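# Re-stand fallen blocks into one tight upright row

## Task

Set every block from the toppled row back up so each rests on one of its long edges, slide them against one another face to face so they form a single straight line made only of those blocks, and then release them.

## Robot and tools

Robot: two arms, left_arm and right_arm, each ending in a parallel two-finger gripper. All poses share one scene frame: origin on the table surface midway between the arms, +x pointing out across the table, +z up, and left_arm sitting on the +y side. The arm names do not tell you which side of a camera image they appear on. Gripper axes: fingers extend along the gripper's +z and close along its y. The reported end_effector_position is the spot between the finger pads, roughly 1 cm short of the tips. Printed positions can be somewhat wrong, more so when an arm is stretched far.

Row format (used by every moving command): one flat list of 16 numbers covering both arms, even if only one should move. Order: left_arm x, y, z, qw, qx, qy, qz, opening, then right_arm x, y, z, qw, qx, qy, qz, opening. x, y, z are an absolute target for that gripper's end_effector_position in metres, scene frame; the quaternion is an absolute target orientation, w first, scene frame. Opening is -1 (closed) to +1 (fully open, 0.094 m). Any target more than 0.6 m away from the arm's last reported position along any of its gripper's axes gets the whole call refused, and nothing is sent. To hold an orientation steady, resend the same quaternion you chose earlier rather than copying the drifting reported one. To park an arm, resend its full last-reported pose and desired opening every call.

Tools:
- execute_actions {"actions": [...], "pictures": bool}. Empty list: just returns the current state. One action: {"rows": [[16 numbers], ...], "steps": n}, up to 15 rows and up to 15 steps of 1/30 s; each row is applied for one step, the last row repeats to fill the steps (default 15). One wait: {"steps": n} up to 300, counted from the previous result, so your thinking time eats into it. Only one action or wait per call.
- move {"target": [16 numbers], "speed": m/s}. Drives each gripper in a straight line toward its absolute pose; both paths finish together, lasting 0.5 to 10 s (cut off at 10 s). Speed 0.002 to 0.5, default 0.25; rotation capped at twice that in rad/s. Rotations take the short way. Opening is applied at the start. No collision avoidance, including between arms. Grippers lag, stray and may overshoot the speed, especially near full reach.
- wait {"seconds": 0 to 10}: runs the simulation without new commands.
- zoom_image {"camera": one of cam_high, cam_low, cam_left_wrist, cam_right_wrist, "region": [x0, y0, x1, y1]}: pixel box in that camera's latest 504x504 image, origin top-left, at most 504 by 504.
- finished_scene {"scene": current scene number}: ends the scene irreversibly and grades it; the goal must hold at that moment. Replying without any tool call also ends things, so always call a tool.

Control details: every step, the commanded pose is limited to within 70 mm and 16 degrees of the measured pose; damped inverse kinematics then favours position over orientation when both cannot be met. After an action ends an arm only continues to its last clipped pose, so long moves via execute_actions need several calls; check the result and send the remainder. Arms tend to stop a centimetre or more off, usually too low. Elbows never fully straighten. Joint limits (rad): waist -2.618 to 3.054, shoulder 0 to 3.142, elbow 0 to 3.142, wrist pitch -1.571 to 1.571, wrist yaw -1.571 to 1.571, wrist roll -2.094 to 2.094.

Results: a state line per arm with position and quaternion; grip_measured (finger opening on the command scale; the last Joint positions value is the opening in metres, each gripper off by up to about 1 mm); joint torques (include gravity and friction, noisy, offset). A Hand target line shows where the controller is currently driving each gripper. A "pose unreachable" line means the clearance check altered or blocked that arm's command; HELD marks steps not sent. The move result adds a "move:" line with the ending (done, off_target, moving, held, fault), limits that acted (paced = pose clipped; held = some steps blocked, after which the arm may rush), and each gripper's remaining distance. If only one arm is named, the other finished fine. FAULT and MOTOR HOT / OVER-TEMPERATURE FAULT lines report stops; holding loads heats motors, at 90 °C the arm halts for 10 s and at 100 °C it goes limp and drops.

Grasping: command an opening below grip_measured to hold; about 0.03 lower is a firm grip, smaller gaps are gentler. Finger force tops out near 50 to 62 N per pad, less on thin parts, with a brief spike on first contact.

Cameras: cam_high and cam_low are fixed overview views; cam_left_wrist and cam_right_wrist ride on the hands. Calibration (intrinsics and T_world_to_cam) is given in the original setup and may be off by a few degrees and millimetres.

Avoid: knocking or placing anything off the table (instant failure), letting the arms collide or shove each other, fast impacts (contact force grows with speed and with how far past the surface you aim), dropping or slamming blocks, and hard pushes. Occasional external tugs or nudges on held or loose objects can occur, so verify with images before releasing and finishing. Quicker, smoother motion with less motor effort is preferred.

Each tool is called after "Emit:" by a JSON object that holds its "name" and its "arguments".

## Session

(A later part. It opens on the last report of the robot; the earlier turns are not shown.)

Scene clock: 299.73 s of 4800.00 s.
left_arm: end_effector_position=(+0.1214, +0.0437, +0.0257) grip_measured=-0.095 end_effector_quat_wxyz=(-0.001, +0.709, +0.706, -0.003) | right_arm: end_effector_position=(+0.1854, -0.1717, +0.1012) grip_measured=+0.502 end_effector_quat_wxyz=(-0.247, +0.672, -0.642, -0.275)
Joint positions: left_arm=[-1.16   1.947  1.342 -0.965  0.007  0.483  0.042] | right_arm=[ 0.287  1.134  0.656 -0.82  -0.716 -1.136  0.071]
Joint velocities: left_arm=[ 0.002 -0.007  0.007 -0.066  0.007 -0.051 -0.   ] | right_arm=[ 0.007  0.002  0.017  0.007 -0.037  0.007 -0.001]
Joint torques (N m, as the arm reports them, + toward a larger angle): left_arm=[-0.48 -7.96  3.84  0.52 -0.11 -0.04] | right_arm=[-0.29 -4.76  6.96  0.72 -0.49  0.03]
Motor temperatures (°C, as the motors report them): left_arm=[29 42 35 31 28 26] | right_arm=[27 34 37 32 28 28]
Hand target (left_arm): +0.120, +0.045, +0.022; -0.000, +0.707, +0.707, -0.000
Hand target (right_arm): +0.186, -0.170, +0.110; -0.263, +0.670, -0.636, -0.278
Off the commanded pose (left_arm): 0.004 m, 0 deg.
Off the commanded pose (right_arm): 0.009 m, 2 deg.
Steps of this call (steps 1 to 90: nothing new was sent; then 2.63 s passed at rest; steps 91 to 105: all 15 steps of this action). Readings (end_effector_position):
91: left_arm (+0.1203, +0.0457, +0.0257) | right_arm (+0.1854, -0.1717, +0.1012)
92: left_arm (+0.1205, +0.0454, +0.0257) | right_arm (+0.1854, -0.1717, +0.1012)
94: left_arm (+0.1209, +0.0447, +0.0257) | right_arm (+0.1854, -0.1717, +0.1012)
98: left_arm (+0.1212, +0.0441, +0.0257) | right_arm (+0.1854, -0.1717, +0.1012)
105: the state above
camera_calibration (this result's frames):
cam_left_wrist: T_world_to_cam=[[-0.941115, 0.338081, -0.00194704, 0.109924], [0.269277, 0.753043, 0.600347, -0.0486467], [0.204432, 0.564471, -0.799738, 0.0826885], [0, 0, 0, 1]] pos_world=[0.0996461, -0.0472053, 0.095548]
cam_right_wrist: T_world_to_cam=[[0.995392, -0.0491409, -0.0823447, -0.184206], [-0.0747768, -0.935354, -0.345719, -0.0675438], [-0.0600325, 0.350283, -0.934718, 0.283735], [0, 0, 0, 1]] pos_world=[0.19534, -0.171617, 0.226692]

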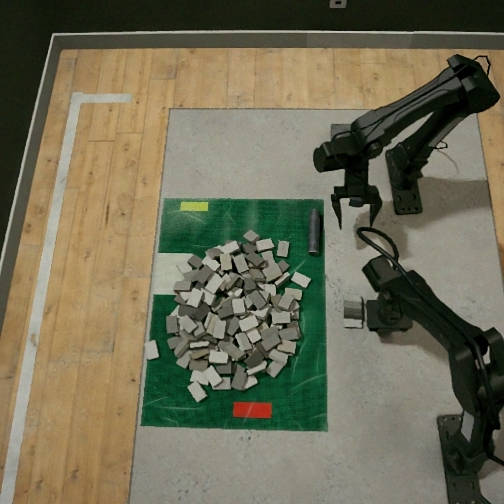

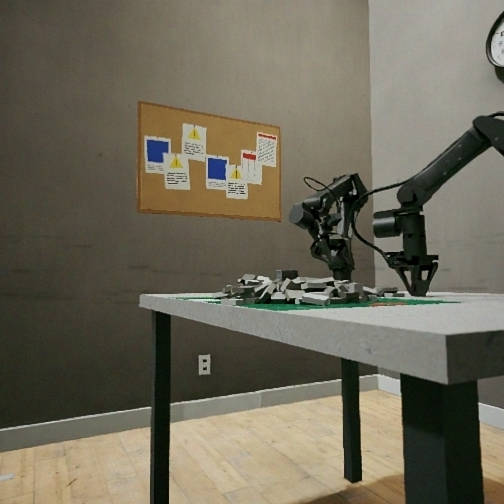

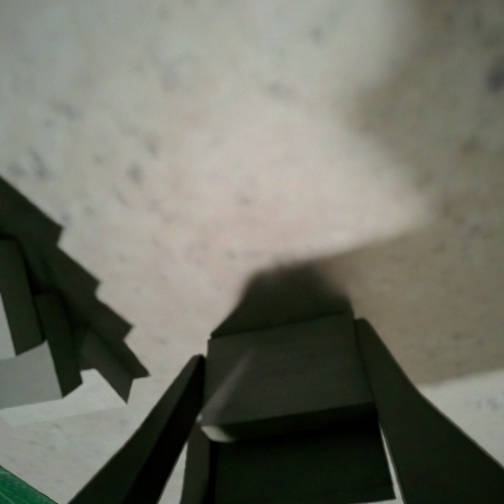

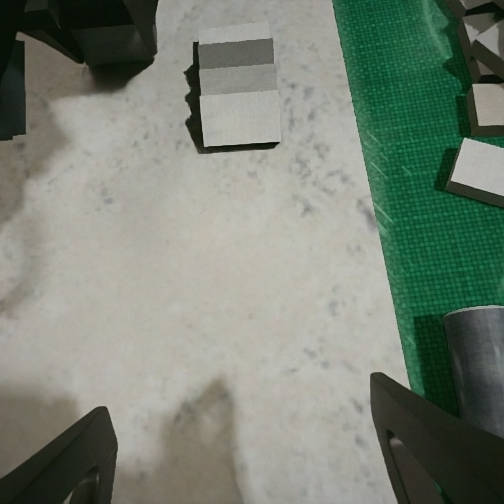

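Emit:
{"name": "execute_actions", "arguments": {"actions": [{"rows": [[0.12,0.045,0.024, 0,0.7071,0.7071,0, -0.05, 0.186,-0.17,0.11, 0.2634,-0.6702,0.6360,0.2776, 0.5],[0.12,0.045,0.024, 0,0.7071,0.7071,0, 0.0, 0.186,-0.17,0.11, 0.2634,-0.6702,0.6360,0.2776, 0.5],[0.12,0.045,0.024, 0,0.7071,0.7071,0, 0.1, 0.186,-0.17,0.11, 0.2634,-0.6702,0.6360,0.2776, 0.5]], "steps": 12}]}}

Emit:
{"name": "move", "arguments": {"target": [0.12,0.045,0.09, 0,0.7071,0.7071,0, 0.1, 0.186,-0.17,0.11, 0.2634,-0.6702,0.6360,0.2776, 0.5], "speed": 0.08}}

Scene clock: 304.53 s of 4800.00 s.
left_arm: end_effector_position=(+0.1214, +0.0437, +0.0257) grip_measured=+0.097 end_effector_quat_wxyz=(-0.001, +0.709, +0.706, -0.003) | right_arm: end_effector_position=(+0.1854, -0.1717, +0.1012) grip_measured=+0.502 end_effector_quat_wxyz=(-0.247, +0.672, -0.642, -0.275)
Joint positions: left_arm=[-1.16   1.947  1.342 -0.965  0.007  0.483  0.052] | right_arm=[ 0.287  1.134  0.656 -0.82  -0.716 -1.136  0.071]
Joint velocities: left_arm=[-0.012  0.007  0.002  0.022 -0.007  0.007  0.001] | right_arm=[ 0.002  0.002 -0.007 -0.037 -0.007 -0.022 -0.001]
Joint torques (N m, as the arm reports them, + toward a larger angle): left_arm=[-0.48 -8.19  4.13  0.5  -0.09 -0.02] | right_arm=[-0.36 -4.77  6.94  0.72 -0.49  0.03]
Motor temperatures (°C, as the motors report them): left_arm=[29 42 35 31 28 26] | right_arm=[27 34 37 32 28 28]
Hand target (left_arm): +0.120, +0.045, +0.024; -0.000, +0.707, +0.707, -0.000
Hand target (right_arm): +0.186, -0.170, +0.110; -0.263, +0.670, -0.636, -0.277
Off the commanded pose (left_arm): 0.003 m, 0 deg.
Off the commanded pose (right_arm): 0.009 m, 2 deg.
Steps of this call (steps 1 to 90: nothing new was sent; then 1.40 s passed at rest; steps 91 to 102: all 12 steps of this action). Readings (end_effector_position):
91: left_arm (+0.1214, +0.0437, +0.0257) | right_arm (+0.1854, -0.1717, +0.1012)
92: left_arm (+0.1214, +0.0437, +0.0257) | right_arm (+0.1854, -0.1717, +0.1012)
94: left_arm (+0.1214, +0.0437, +0.0257) | right_arm (+0.1854, -0.1717, +0.1012)
98: left_arm (+0.1214, +0.0437, +0.0257) | right_arm (+0.1854, -0.1717, +0.1012)
102: the state above
camera_calibration (this result's frames):
cam_left_wrist: T_world_to_cam=[[-0.941115, 0.338081, -0.00194704, 0.109924], [0.269277, 0.753043, 0.600347, -0.0486467], [0.204432, 0.564471, -0.799738, 0.0826885], [0, 0, 0, 1]] pos_world=[0.0996461, -0.0472053, 0.095548]
cam_right_wrist: T_world_to_cam=[[0.995392, -0.0491409, -0.0823447, -0.184206], [-0.0747768, -0.935354, -0.345719, -0.0675438], [-0.0600325, 0.350283, -0.934718, 0.283735], [0, 0, 0, 1]] pos_world=[0.19534, -0.171617, 0.226692]

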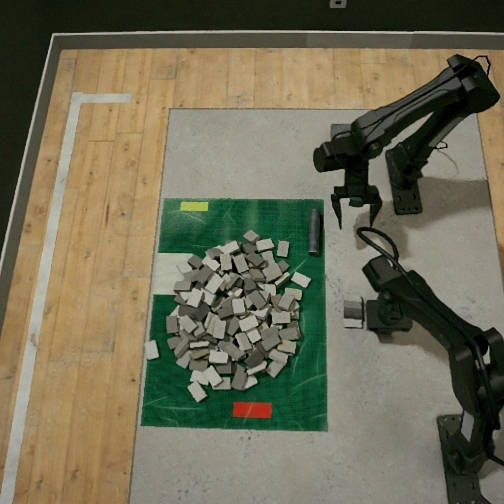

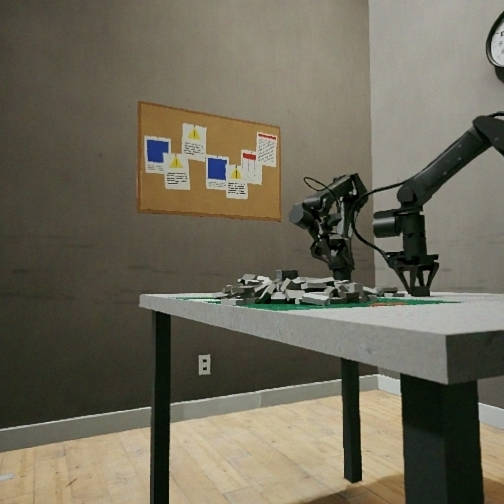

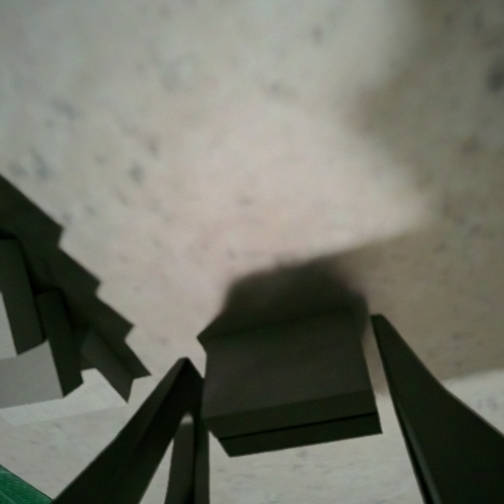

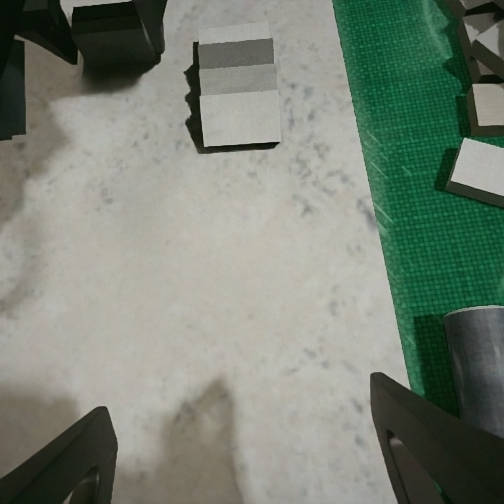

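Scene clock: 306.13 s of 4800.00 s.
left_arm: end_effector_position=(+0.1179, +0.0505, +0.0759) grip_measured=+0.097 end_effector_quat_wxyz=(-0.015, +0.709, +0.706, +0.001) | right_arm: end_effector_position=(+0.1855, -0.1717, +0.1011) grip_measured=+0.502 end_effector_quat_wxyz=(-0.247, +0.672, -0.642, -0.275)
Joint positions: left_arm=[-1.16   1.895  1.477 -1.182  0.007  0.483  0.052] | right_arm=[ 0.287  1.134  0.656 -0.82  -0.715 -1.136  0.071]
Joint velocities: left_arm=[ 0.002 -0.012  0.017 -0.066  0.007 -0.066  0.   ] | right_arm=[-0.012  0.017 -0.012 -0.066 -0.037 -0.022  0.002]
Joint torques (N m, as the arm reports them, + toward a larger angle): left_arm=[-0.45 -9.24  7.09  0.2  -0.09 -0.03] | right_arm=[-0.39 -4.72  6.94  0.72 -0.51  0.03]
Motor temperatures (°C, as the motors report them): left_arm=[29 42 35 31 28 26] | right_arm=[27 34 37 32 28 28]
Hand target (left_arm): +0.119, +0.047, +0.090; +0.000, +0.707, +0.707, -0.000
Hand target (right_arm): +0.186, -0.170, +0.110; -0.263, +0.670, -0.636, -0.277
Off the commanded pose (left_arm): 0.015 m, 2 deg.
Off the commanded pose (right_arm): 0.009 m, 2 deg.
move: off_target (left_arm)
camera_calibration (this result's frames):
cam_left_wrist: T_world_to_cam=[[-0.940995, 0.337851, 0.0196183, 0.102828], [0.277414, 0.736864, 0.6165, -0.0843279], [0.193829, 0.585566, -0.78711, 0.118898], [0, 0, 0, 1]] pos_world=[0.0971084, -0.0422248, 0.143557]
cam_right_wrist: T_world_to_cam=[[0.995398, -0.0492713, -0.082193, -0.184281], [-0.0748261, -0.935464, -0.34541, -0.0676379], [-0.0598698, 0.34997, -0.934846, 0.283641], [0, 0, 0, 1]] pos_world=[0.195353, -0.171618, 0.226651]

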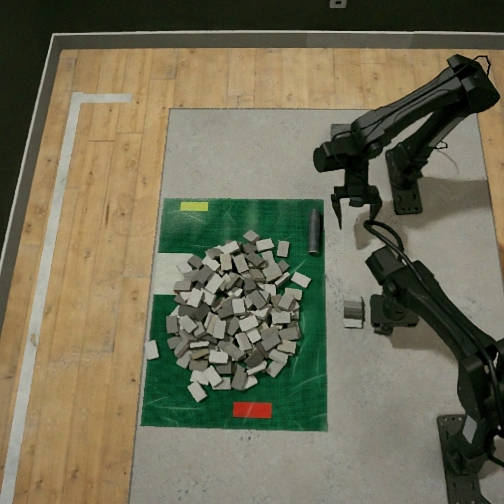

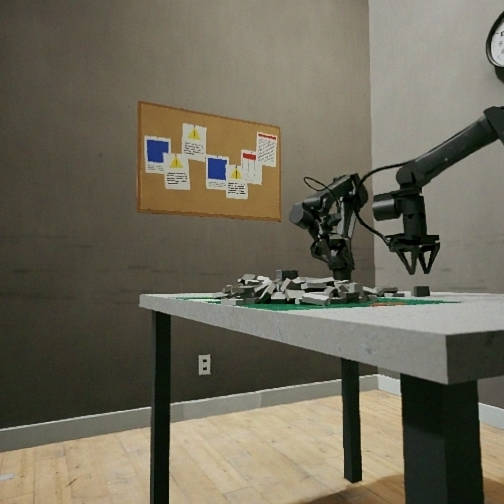

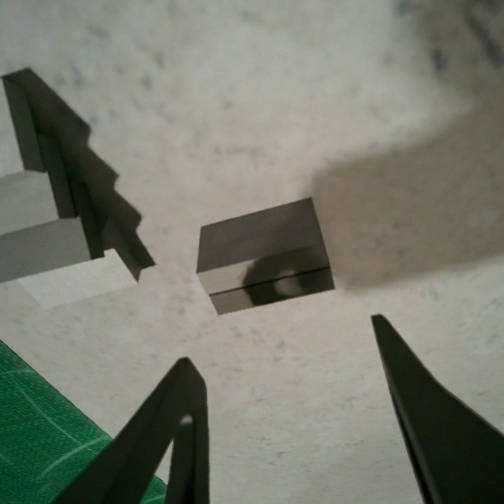

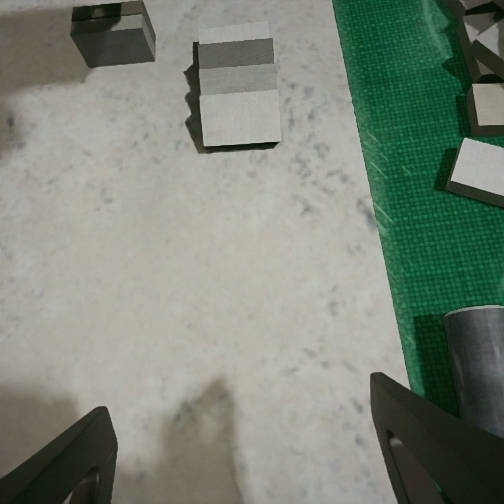

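Emit:
{"name": "move", "arguments": {"target": [0.199,-0.014,0.075, 0.3100,0.6355,0.6355,-0.3100, 0.3, 0.186,-0.17,0.11, 0.2634,-0.6702,0.6360,0.2776, 0.5], "speed": 0.12}}

Scene clock: 340.47 s of 4800.00 s.
left_arm: end_effector_position=(+0.2025, -0.0153, +0.0809) grip_measured=+0.298 end_effector_quat_wxyz=(+0.316, +0.641, +0.633, -0.297) | right_arm: end_effector_position=(+0.1855, -0.1717, +0.1011) grip_measured=+0.502 end_effector_quat_wxyz=(-0.247, +0.672, -0.642, -0.275)
Joint positions: left_arm=[-0.841  1.772  0.977 -0.044  0.578  0.585  0.061] | right_arm=[ 0.287  1.134  0.656 -0.82  -0.715 -1.136  0.071]
Joint velocities: left_arm=[-0.002 -0.007 -0.002 -0.007  0.022 -0.037  0.001] | right_arm=[-0.002 -0.017 -0.012 -0.037 -0.066 -0.037 -0.001]
Joint torques (N m, as the arm reports them, + toward a larger angle): left_arm=[ 0.67 -6.5   4.49  1.49  0.38 -0.04] | right_arm=[-0.3  -4.79  7.01  0.72 -0.49  0.03]
Motor temperatures (°C, as the motors report them): left_arm=[29 43 36 31 28 26] | right_arm=[27 34 37 32 28 28]
Hand target (left_arm): +0.201, -0.013, +0.076; +0.311, +0.636, +0.636, -0.306
Hand target (right_arm): +0.186, -0.170, +0.110; -0.263, +0.670, -0.636, -0.277
Off the commanded pose (left_arm): 0.007 m, 2 deg.
Off the commanded pose (right_arm): 0.009 m, 2 deg.
After step 90, 26.87 s passed at rest.
move: done
camera_calibration (this result's frames):
cam_left_wrist: T_world_to_cam=[[-0.934273, 0.20275, -0.293302, 0.226464], [0.268081, 0.941786, -0.202909, 0.00896481], [0.235088, -0.268202, -0.934239, 0.13553], [0, 0, 0, 1]] pos_world=[0.177314, -0.0180091, 0.194859]
cam_right_wrist: T_world_to_cam=[[0.995398, -0.0492713, -0.082193, -0.184281], [-0.0748261, -0.935464, -0.34541, -0.0676379], [-0.0598698, 0.34997, -0.934846, 0.283641], [0, 0, 0, 1]] pos_world=[0.195353, -0.171618, 0.226651]

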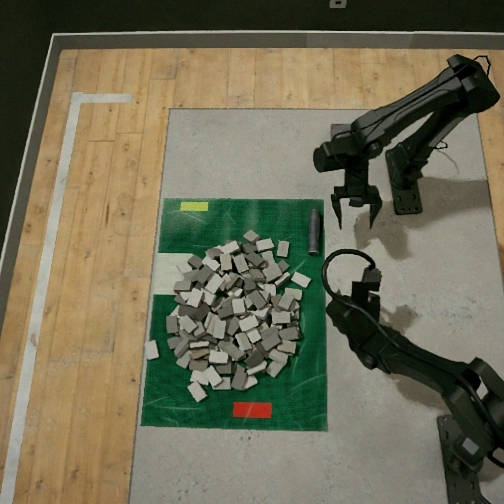

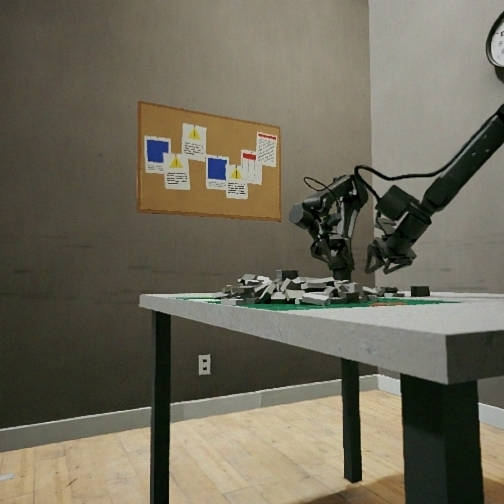

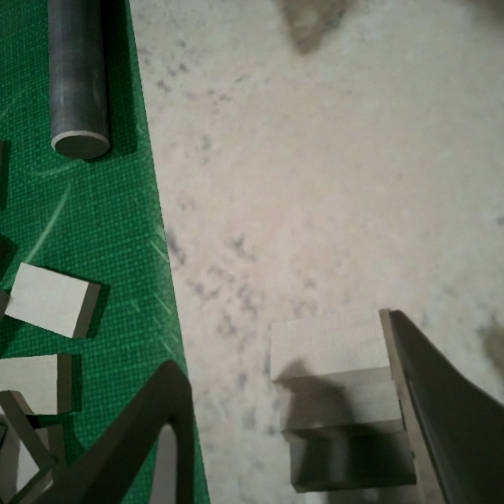

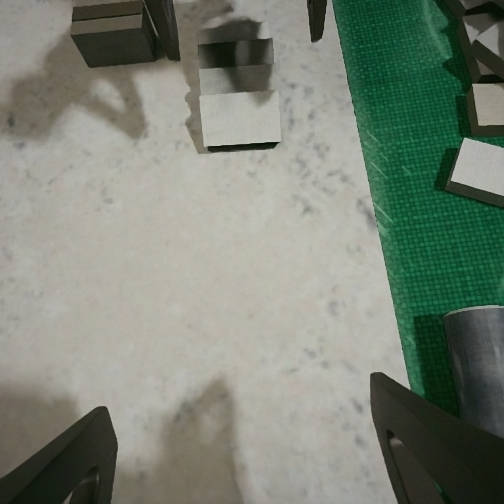

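Emit:
{"name": "move", "arguments": {"target": [0.197,-0.015,0.04, 0.3100,0.6355,0.6355,-0.3100, 0.3, 0.186,-0.17,0.11, 0.2634,-0.6702,0.6360,0.2776, 0.5], "speed": 0.06}}

Scene clock: 347.13 s of 4800.00 s.
left_arm: end_effector_position=(+0.2027, -0.0160, +0.0432) grip_measured=+0.298 end_effector_quat_wxyz=(+0.315, +0.638, +0.635, -0.300) | right_arm: end_effector_position=(+0.1855, -0.1717, +0.1011) grip_measured=+0.502 end_effector_quat_wxyz=(-0.247, +0.672, -0.642, -0.275)
Joint positions: left_arm=[-0.841  1.866  0.913  0.116  0.58   0.573  0.061] | right_arm=[ 0.287  1.134  0.656 -0.82  -0.715 -1.136  0.071]
Joint velocities: left_arm=[-0.012  0.012  0.002  0.037 -0.022  0.022 -0.001] | right_arm=[ 0.012 -0.002  0.002 -0.007  0.081  0.007  0.001]
Joint torques (N m, as the arm reports them, + toward a larger angle): left_arm=[-0.08 -6.85  3.96  1.51  0.39 -0.05] | right_arm=[-0.29 -4.87  7.02  0.74 -0.51  0.03]
Motor temperatures (°C, as the motors report them): left_arm=[29 42 35 32 28 26] | right_arm=[27 34 37 32 28 28]
Hand target (left_arm): +0.198, -0.016, +0.039; +0.310, +0.636, +0.636, -0.310
Hand target (right_arm): +0.186, -0.170, +0.110; -0.263, +0.670, -0.636, -0.277
Off the commanded pose (left_arm): 0.007 m, 1 deg.
Off the commanded pose (right_arm): 0.009 m, 2 deg.
After step 90, 2.43 s passed at rest.
move: done
camera_calibration (this result's frames):
cam_left_wrist: T_world_to_cam=[[-0.937853, 0.196641, -0.285943, 0.216018], [0.261067, 0.942642, -0.208013, 0.00353734], [0.228638, -0.269736, -0.935397, 0.101395], [0, 0, 0, 1]] pos_world=[0.178487, -0.0184625, 0.15735]
cam_right_wrist: T_world_to_cam=[[0.995398, -0.0492713, -0.082193, -0.184281], [-0.0748261, -0.935464, -0.34541, -0.0676379], [-0.0598698, 0.34997, -0.934846, 0.283641], [0, 0, 0, 1]] pos_world=[0.195353, -0.171618, 0.226651]

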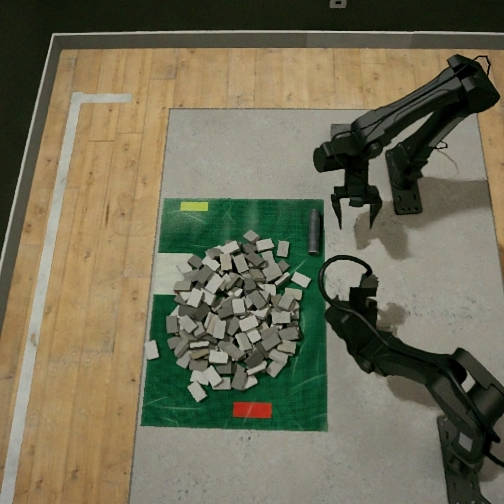

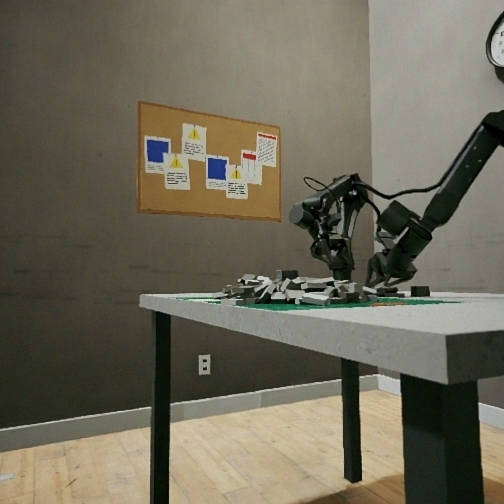

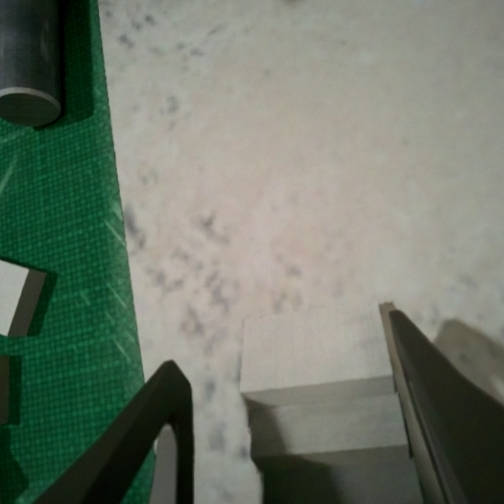

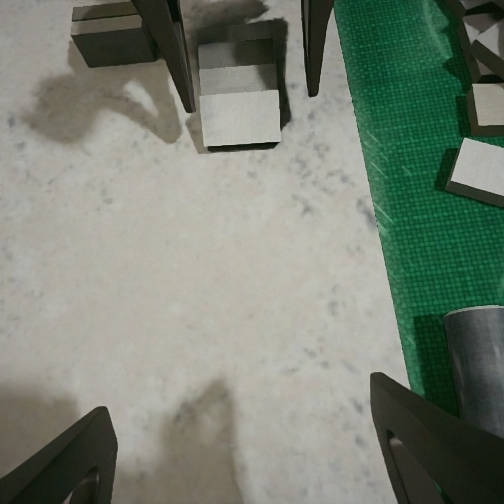

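Emit:
{"name": "move", "arguments": {"target": [0.189,-0.015,0.036, 0.3100,0.6355,0.6355,-0.3100, 0.3, 0.186,-0.17,0.11, 0.2634,-0.6702,0.6360,0.2776, 0.5], "speed": 0.04}}

Scene clock: 350.77 s of 4800.00 s.
left_arm: end_effector_position=(+0.1937, -0.0143, +0.0362) grip_measured=+0.298 end_effector_quat_wxyz=(+0.310, +0.637, +0.637, -0.304) | right_arm: end_effector_position=(+0.1855, -0.1718, +0.1011) grip_measured=+0.502 end_effector_quat_wxyz=(-0.247, +0.672, -0.642, -0.275)
Joint positions: left_arm=[-0.853  1.866  0.877  0.149  0.58   0.559  0.061] | right_arm=[ 0.287  1.134  0.656 -0.82  -0.715 -1.136  0.071]
Joint velocities: left_arm=[-0.002 -0.002  0.002  0.037  0.007 -0.037 -0.   ] | right_arm=[ 0.002 -0.022 -0.012 -0.081  0.051 -0.022 -0.   ]
Joint torques (N m, as the arm reports them, + toward a larger angle): left_arm=[-0.57 -7.44  3.74  1.47  0.26 -0.06] | right_arm=[-0.33 -4.88  7.02  0.73 -0.5   0.02]
Motor temperatures (°C, as the motors report them): left_arm=[29 41 35 32 28 26] | right_arm=[27 34 37 32 28 28]
Hand target (left_arm): +0.189, -0.015, +0.036; +0.310, +0.636, +0.636, -0.310
Hand target (right_arm): +0.186, -0.170, +0.110; -0.263, +0.670, -0.636, -0.277
Off the commanded pose (left_arm): 0.005 m, 1 deg.
Off the commanded pose (right_arm): 0.009 m, 2 deg.
move: done
camera_calibration (this result's frames):
cam_left_wrist: T_world_to_cam=[[-0.941, 0.199755, -0.273159, 0.205462], [0.260948, 0.942262, -0.209878, 0.00291122], [0.215463, -0.268776, -0.938795, 0.0999876], [0, 0, 0, 1]] pos_world=[0.171036, -0.016911, 0.150603]
cam_right_wrist: T_world_to_cam=[[0.995404, -0.0494016, -0.0820412, -0.184355], [-0.0748755, -0.935574, -0.3451, -0.067732], [-0.0597071, 0.349657, -0.934973, 0.283546], [0, 0, 0, 1]] pos_world=[0.195366, -0.17162, 0.226609]

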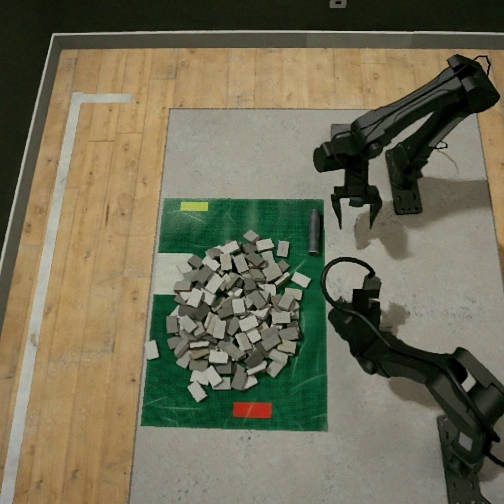

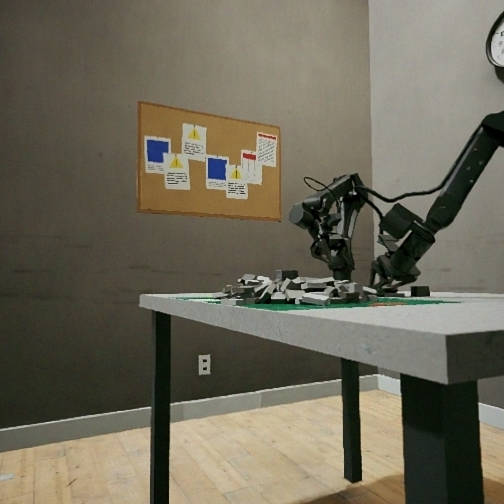

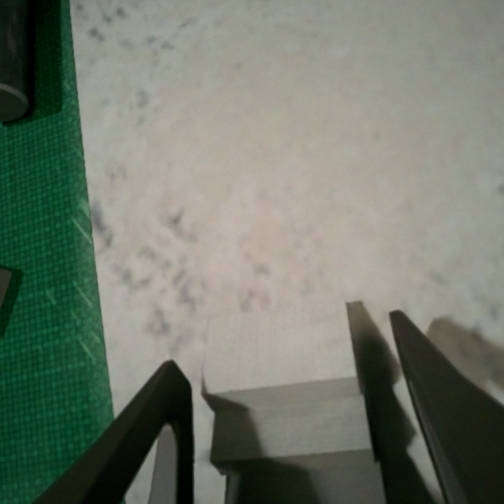

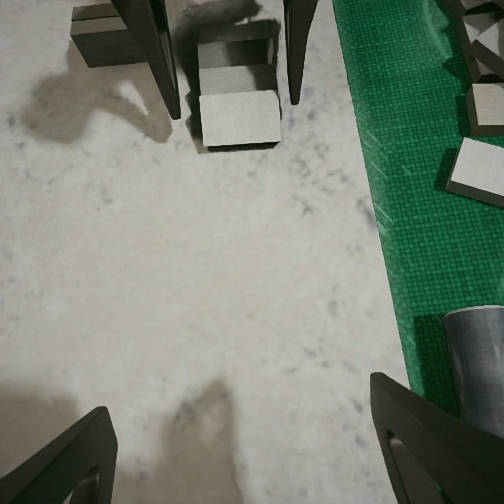

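Emit:
{"name": "move", "arguments": {"target": [0.192,-0.018,0.021, 0.3100,0.6355,0.6355,-0.3100, 0.3, 0.186,-0.17,0.11, 0.2634,-0.6702,0.6360,0.2776, 0.5], "speed": 0.025}}

Emit:
{"name": "zoom_image", "arguments": {"camera": "cam_right_wrist", "region": [120, 0, 360, 180]}}

Scene clock: 355.40 s of 4800.00 s.
left_arm: end_effector_position=(+0.1976, -0.0182, +0.0262) grip_measured=+0.298 end_effector_quat_wxyz=(+0.316, +0.637, +0.634, -0.304) | right_arm: end_effector_position=(+0.1855, -0.1718, +0.1011) grip_measured=+0.502 end_effector_quat_wxyz=(-0.247, +0.672, -0.642, -0.275)
Joint positions: left_arm=[-0.853  1.911  0.877  0.207  0.58   0.557  0.061] | right_arm=[ 0.287  1.134  0.656 -0.82  -0.715 -1.136  0.071]
Joint velocities: left_arm=[-0.017 -0.012  0.017  0.051  0.022  0.007 -0.   ] | right_arm=[ 0.007 -0.002  0.002  0.007 -0.051 -0.007  0.   ]
Joint torques (N m, as the arm reports them, + toward a larger angle): left_arm=[-0.55 -6.72  3.8   1.53  0.24 -0.03] | right_arm=[-0.37 -4.78  7.03  0.75 -0.48  0.01]
Motor temperatures (°C, as the motors report them): left_arm=[29 41 35 33 28 26] | right_arm=[27 34 37 32 28 28]
Hand target (left_arm): +0.192, -0.018, +0.021; +0.310, +0.636, +0.635, -0.310
Hand target (right_arm): +0.186, -0.170, +0.110; -0.263, +0.670, -0.636, -0.277
Off the commanded pose (left_arm): 0.008 m, 1 deg.
Off the commanded pose (right_arm): 0.009 m, 2 deg.
After step 90, 0.70 s passed at rest.
move: done
camera_calibration (this result's frames):
cam_left_wrist: T_world_to_cam=[[-0.938972, 0.196316, -0.282476, 0.206949], [0.261759, 0.940551, -0.216439, 0.00344416], [0.223192, -0.277171, -0.934538, 0.086984], [0, 0, 0, 1]] pos_world=[0.174003, -0.0197574, 0.140493]
cam_right_wrist: T_world_to_cam=[[0.995404, -0.0494016, -0.0820412, -0.184355], [-0.0748755, -0.935574, -0.3451, -0.067732], [-0.0597071, 0.349657, -0.934973, 0.283546], [0, 0, 0, 1]] pos_world=[0.195366, -0.17162, 0.226609]

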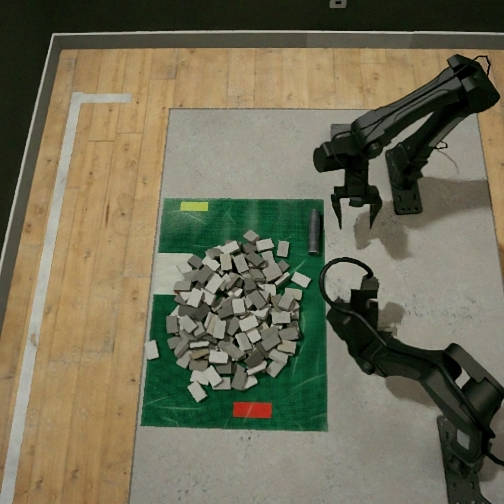

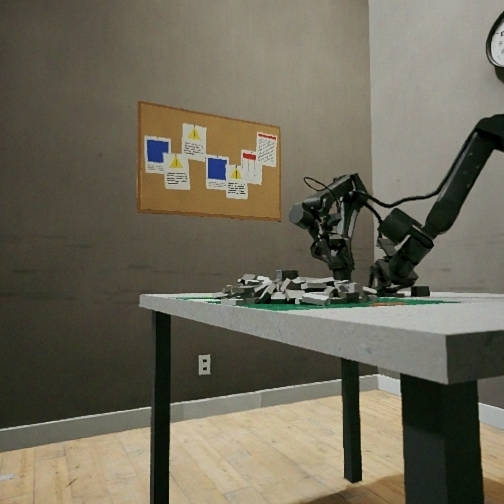

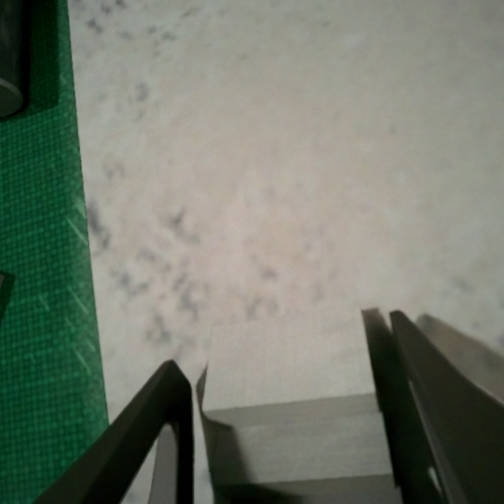

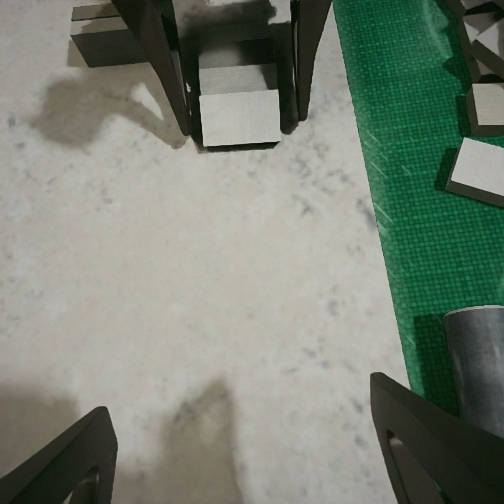

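Region (120, 0, 360, 180) of cam_right_wrist's 504x504 image, scaled by 2.100, with more detail than that image has; it fills the top 378 rows of this view, and the rest is white.

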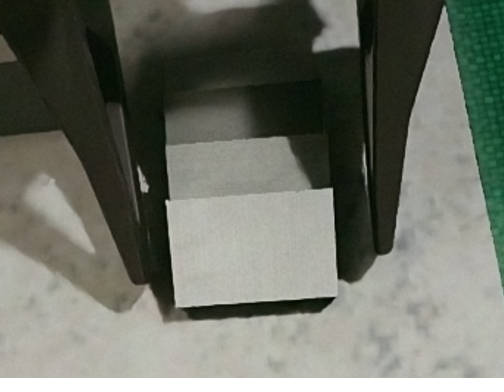

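Emit:
{"name": "move", "arguments": {"target": [0.190,-0.018,0.016, 0.3100,0.6355,0.6355,-0.3100, 0.3, 0.186,-0.17,0.11, 0.2634,-0.6702,0.6360,0.2776, 0.5], "speed": 0.015}}

Emit:
{"name": "zoom_image", "arguments": {"camera": "cam_right_wrist", "region": [120, 0, 360, 180]}}

Scene clock: 367.17 s of 4800.00 s.
left_arm: end_effector_position=(+0.1998, -0.0203, +0.0249) grip_measured=+0.298 end_effector_quat_wxyz=(+0.322, +0.636, +0.632, -0.305) | right_arm: end_effector_position=(+0.1855, -0.1717, +0.1011) grip_measured=+0.502 end_effector_quat_wxyz=(-0.247, +0.672, -0.642, -0.275)
Joint positions: left_arm=[-0.853  1.924  0.877  0.234  0.58   0.554  0.061] | right_arm=[ 0.287  1.134  0.656 -0.82  -0.715 -1.136  0.071]
Joint velocities: left_arm=[ 0.002 -0.007  0.002  0.066 -0.037  0.007 -0.   ] | right_arm=[-0.007  0.007 -0.007 -0.066  0.051 -0.007  0.   ]
Joint torques (N m, as the arm reports them, + toward a larger angle): left_arm=[-0.92 -6.78  2.89  1.52  0.21 -0.05] | right_arm=[-0.28 -4.75  6.99  0.76 -0.5   0.01]
Motor temperatures (°C, as the motors report them): left_arm=[29 40 35 34 28 26] | right_arm=[27 34 37 32 28 28]
Hand target (left_arm): +0.190, -0.018, +0.016; +0.310, +0.636, +0.636, -0.310
Hand target (right_arm): +0.186, -0.170, +0.110; -0.263, +0.670, -0.636, -0.278
Off the commanded pose (left_arm): 0.013 m, 1 deg.
Off the commanded pose (right_arm): 0.009 m, 2 deg.
After step 90, 7.30 s passed at rest.
move: off_target (left_arm)
camera_calibration (this result's frames):
cam_left_wrist: T_world_to_cam=[[-0.93724, 0.191767, -0.291217, 0.208816], [0.261612, 0.938892, -0.223698, 0.00480646], [0.230523, -0.285845, -0.930135, 0.0829504], [0, 0, 0, 1]] pos_world=[0.175331, -0.0208458, 0.139041]
cam_right_wrist: T_world_to_cam=[[0.995398, -0.0492713, -0.082193, -0.184281], [-0.0748261, -0.935464, -0.34541, -0.0676379], [-0.0598698, 0.34997, -0.934846, 0.283641], [0, 0, 0, 1]] pos_world=[0.195353, -0.171618, 0.226651]

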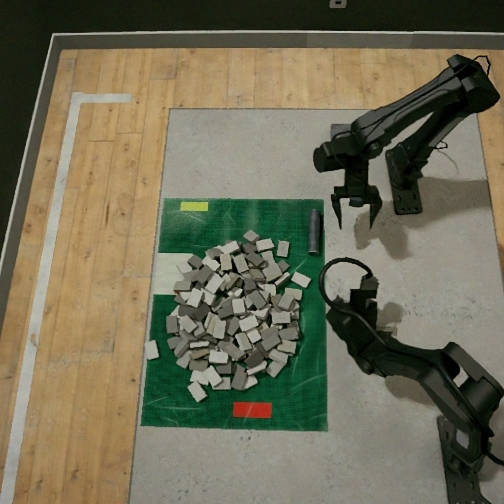

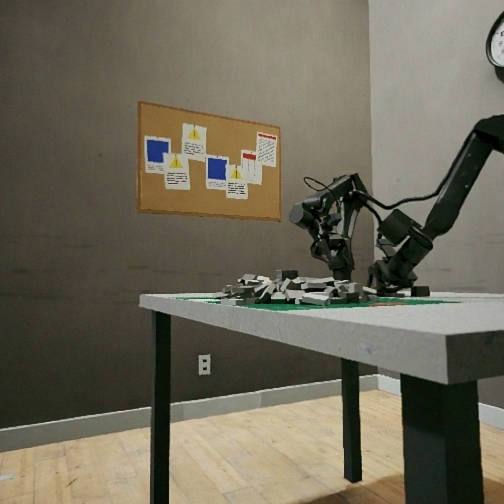

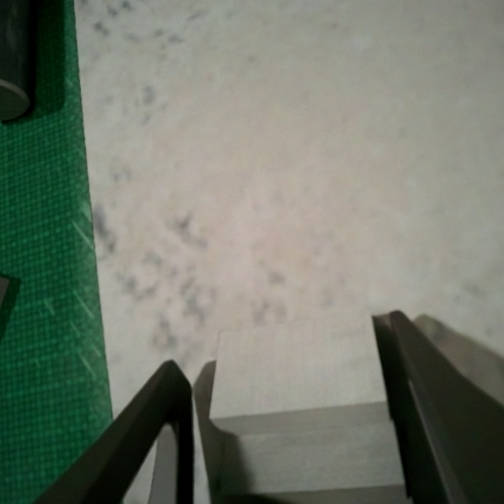

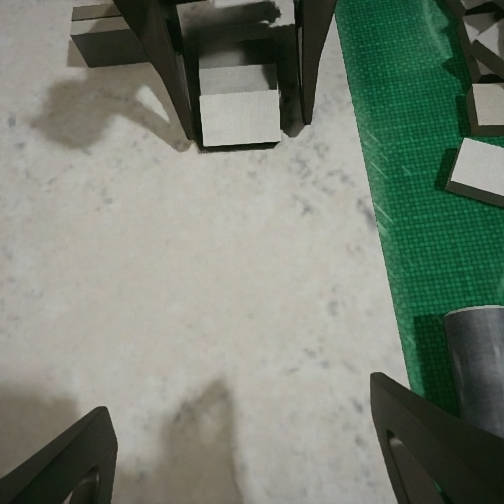

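Region (120, 0, 360, 180) of cam_right_wrist's 504x504 image, scaled by 2.100, with more detail than that image has; it fills the top 378 rows of this view, and the rest is white.

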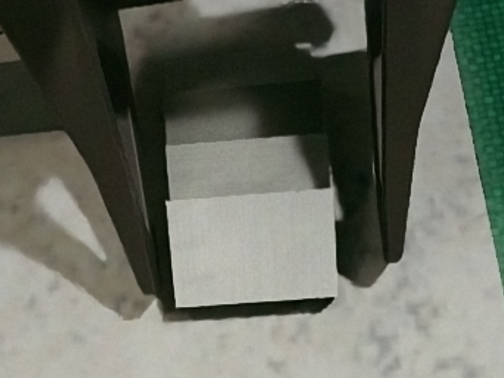

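Emit:
{"name": "execute_actions", "arguments": {"actions": [{"rows": [[0.197,-0.020,0.023, 0.3100,0.6355,0.6355,-0.3100, 0.2, 0.186,-0.17,0.11, 0.2634,-0.6702,0.6360,0.2776, 0.5],[0.197,-0.020,0.023, 0.3100,0.6355,0.6355,-0.3100, 0.1, 0.186,-0.17,0.11, 0.2634,-0.6702,0.6360,0.2776, 0.5],[0.197,-0.020,0.023, 0.3100,0.6355,0.6355,-0.3100, 0.0, 0.186,-0.17,0.11, 0.2634,-0.6702,0.6360,0.2776, 0.5],[0.197,-0.020,0.023, 0.3100,0.6355,0.6355,-0.3100, -0.05, 0.186,-0.17,0.11, 0.2634,-0.6702,0.6360,0.2776, 0.5],[0.197,-0.020,0.023, 0.3100,0.6355,0.6355,-0.3100, -0.08, 0.186,-0.17,0.11, 0.2634,-0.6702,0.6360,0.2776, 0.5],[0.197,-0.020,0.023, 0.3100,0.6355,0.6355,-0.3100, -0.11, 0.186,-0.17,0.11, 0.2634,-0.6702,0.6360,0.2776, 0.5],[0.197,-0.020,0.023, 0.3100,0.6355,0.6355,-0.3100, -0.13, 0.186,-0.17,0.11, 0.2634,-0.6702,0.6360,0.2776, 0.5],[0.197,-0.020,0.023, 0.3100,0.6355,0.6355,-0.3100, -0.15, 0.186,-0.17,0.11, 0.2634,-0.6702,0.6360,0.2776, 0.5]], "steps": 15}]}}

Emit:
{"name": "zoom_image", "arguments": {"camera": "cam_right_wrist", "region": [120, 0, 360, 180]}}

Scene clock: 375.67 s of 4800.00 s.
left_arm: end_effector_position=(+0.1988, -0.0201, +0.0246) grip_measured=-0.108 end_effector_quat_wxyz=(+0.319, +0.636, +0.633, -0.306) | right_arm: end_effector_position=(+0.1854, -0.1717, +0.1012) grip_measured=+0.502 end_effector_quat_wxyz=(-0.247, +0.672, -0.642, -0.275)
Joint positions: left_arm=[-0.853  1.924  0.877  0.229  0.584  0.554  0.042] | right_arm=[ 0.287  1.134  0.656 -0.82  -0.716 -1.136  0.071]
Joint velocities: left_arm=[ 0.002 -0.002 -0.017  0.051  0.066 -0.007  0.   ] | right_arm=[-0.012  0.012  0.012 -0.051  0.022 -0.007 -0.   ]
Joint torques (N m, as the arm reports them, + toward a larger angle): left_arm=[ 0.05 -7.19  5.29  1.22  0.24  0.02] | right_arm=[-0.3  -4.76  7.04  0.74 -0.51  0.02]
Motor temperatures (°C, as the motors report them): left_arm=[29 40 34 34 28 26] | right_arm=[27 34 37 32 28 28]
Hand target (left_arm): +0.197, -0.020, +0.023; +0.310, +0.635, +0.635, -0.310
Hand target (right_arm): +0.186, -0.170, +0.110; -0.263, +0.670, -0.636, -0.277
Off the commanded pose (left_arm): 0.002 m, 1 deg.
Off the commanded pose (right_arm): 0.009 m, 2 deg.
Steps of this call (steps 1 to 90: nothing new was sent; then 5.00 s passed at rest; steps 91 to 105: all 15 steps of this action). Readings (end_effector_position):
91: left_arm (+0.2000, -0.0205, +0.0252) | right_arm (+0.1854, -0.1717, +0.1012)
92: left_arm (+0.1999, -0.0204, +0.0251) | right_arm (+0.1854, -0.1717, +0.1012)
94: left_arm (+0.1993, -0.0202, +0.0248) | right_arm (+0.1854, -0.1717, +0.1012)
98: left_arm (+0.1988, -0.0201, +0.0246) | right_arm (+0.1854, -0.1717, +0.1012)
105: the state above
camera_calibration (this result's frames):
cam_left_wrist: T_world_to_cam=[[-0.938285, 0.194102, -0.286263, 0.207848], [0.262478, 0.938603, -0.223899, 0.0045501], [0.225228, -0.285218, -0.931624, 0.0840021], [0, 0, 0, 1]] pos_world=[0.174906, -0.0206555, 0.138776]
cam_right_wrist: T_world_to_cam=[[0.995392, -0.0491409, -0.0823447, -0.184206], [-0.0747768, -0.935354, -0.345719, -0.0675438], [-0.0600325, 0.350283, -0.934718, 0.283735], [0, 0, 0, 1]] pos_world=[0.19534, -0.171617, 0.226692]

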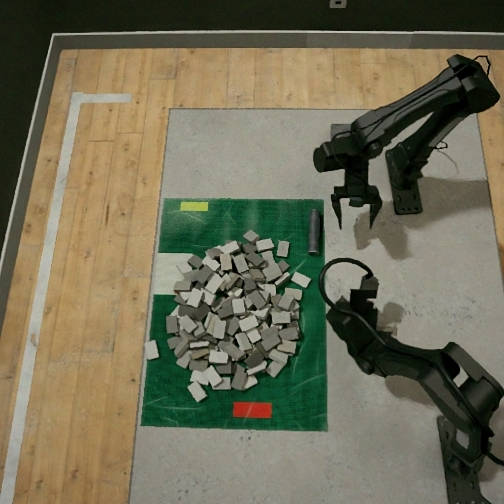

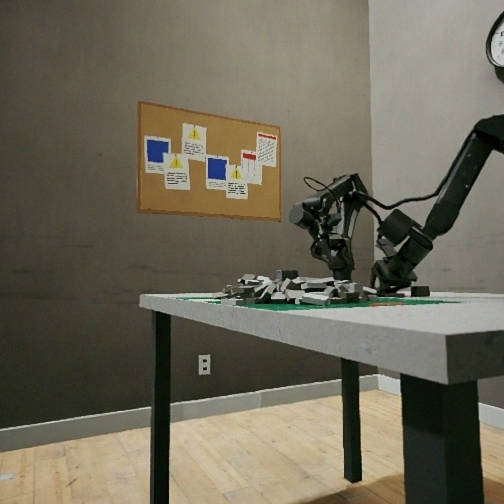

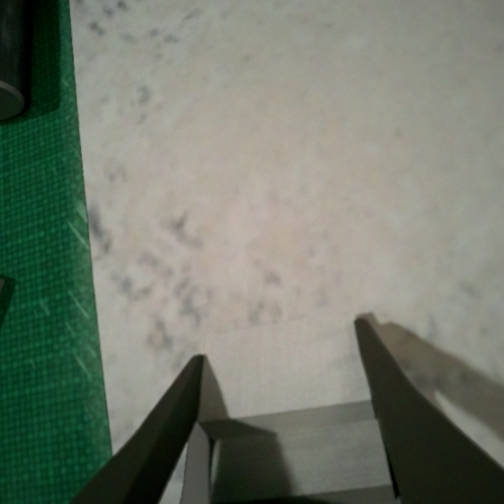

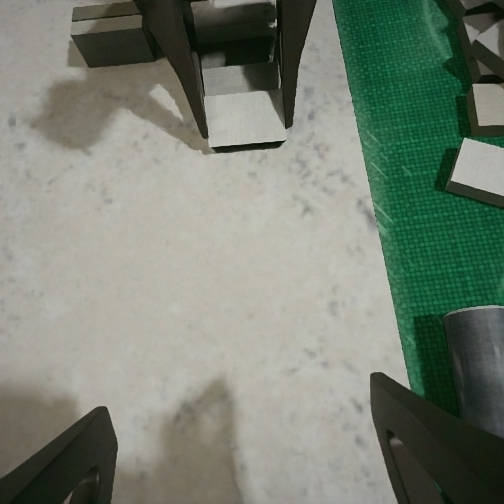

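Region (120, 0, 360, 180) of cam_right_wrist's 504x504 image, scaled by 2.100, with more detail than that image has; it fills the top 378 rows of this view, and the rest is white.

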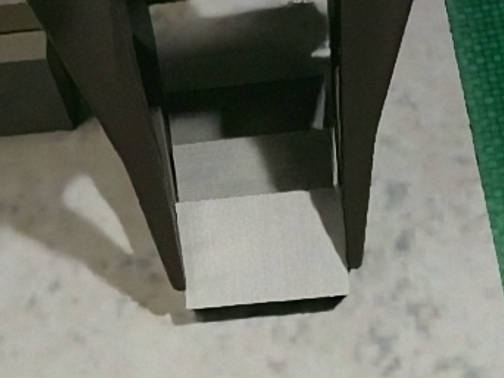

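Emit:
{"name": "move", "arguments": {"target": [0.197,-0.020,0.075, 0.3100,0.6355,0.6355,-0.3100, -0.15, 0.186,-0.17,0.11, 0.2634,-0.6702,0.6360,0.2776, 0.5], "speed": 0.06}}

Scene clock: 379.67 s of 4800.00 s.
left_arm: end_effector_position=(+0.1895, -0.0091, +0.0511) grip_measured=-0.108 end_effector_quat_wxyz=(+0.284, +0.635, +0.651, -0.303) | right_arm: end_effector_position=(+0.1855, -0.1717, +0.1011) grip_measured=+0.502 end_effector_quat_wxyz=(-0.247, +0.672, -0.642, -0.275)
Joint positions: left_arm=[-0.853  1.812  0.925 -0.01   0.576  0.554  0.042] | right_arm=[ 0.287  1.134  0.656 -0.82  -0.715 -1.136  0.071]
Joint velocities: left_arm=[ 0.002 -0.007  0.007 -0.11  -0.051  0.051  0.   ] | right_arm=[ 0.002 -0.002 -0.022 -0.022 -0.007  0.081  0.   ]
Joint torques (N m, as the arm reports them, + toward a larger angle): left_arm=[ 0.12 -9.26  7.4   1.35  0.35  0.03] | right_arm=[-0.37 -4.8   7.01  0.73 -0.49  0.04]
Motor temperatures (°C, as the motors report them): left_arm=[29 41 35 34 28 26] | right_arm=[27 34 37 32 28 28]
Hand target (left_arm): +0.196, -0.019, +0.076; +0.310, +0.636, +0.635, -0.310
Hand target (right_arm): +0.186, -0.170, +0.110; -0.263, +0.670, -0.636, -0.277
Off the commanded pose (left_arm): 0.027 m, 4 deg.
Off the commanded pose (right_arm): 0.009 m, 2 deg.
move: off_target (left_arm)
camera_calibration (this result's frames):
cam_left_wrist: T_world_to_cam=[[-0.952717, 0.204706, -0.224555, 0.204247], [0.246941, 0.952236, -0.17963, 0.00341798], [0.177058, -0.226589, -0.957762, 0.124919], [0, 0, 0, 1]] pos_world=[0.171627, -0.0167599, 0.166121]
cam_right_wrist: T_world_to_cam=[[0.995398, -0.0492713, -0.082193, -0.184281], [-0.0748261, -0.935464, -0.34541, -0.0676379], [-0.0598698, 0.34997, -0.934846, 0.283641], [0, 0, 0, 1]] pos_world=[0.195353, -0.171618, 0.226651]

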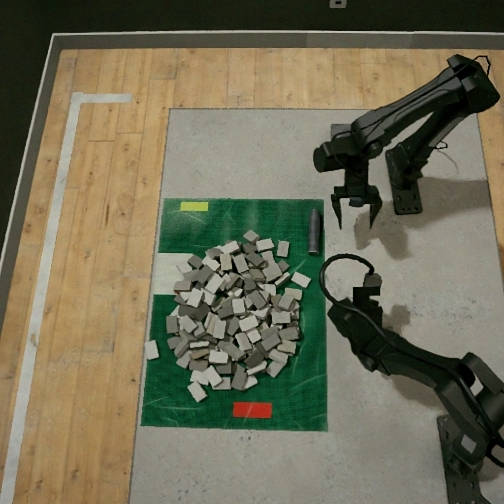

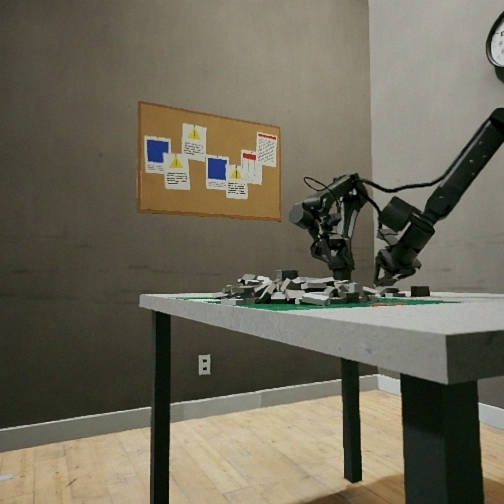

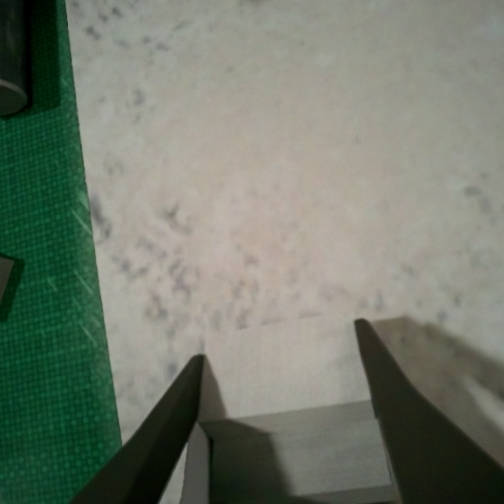

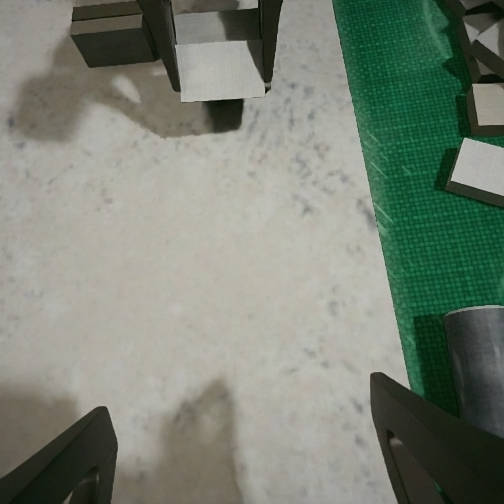

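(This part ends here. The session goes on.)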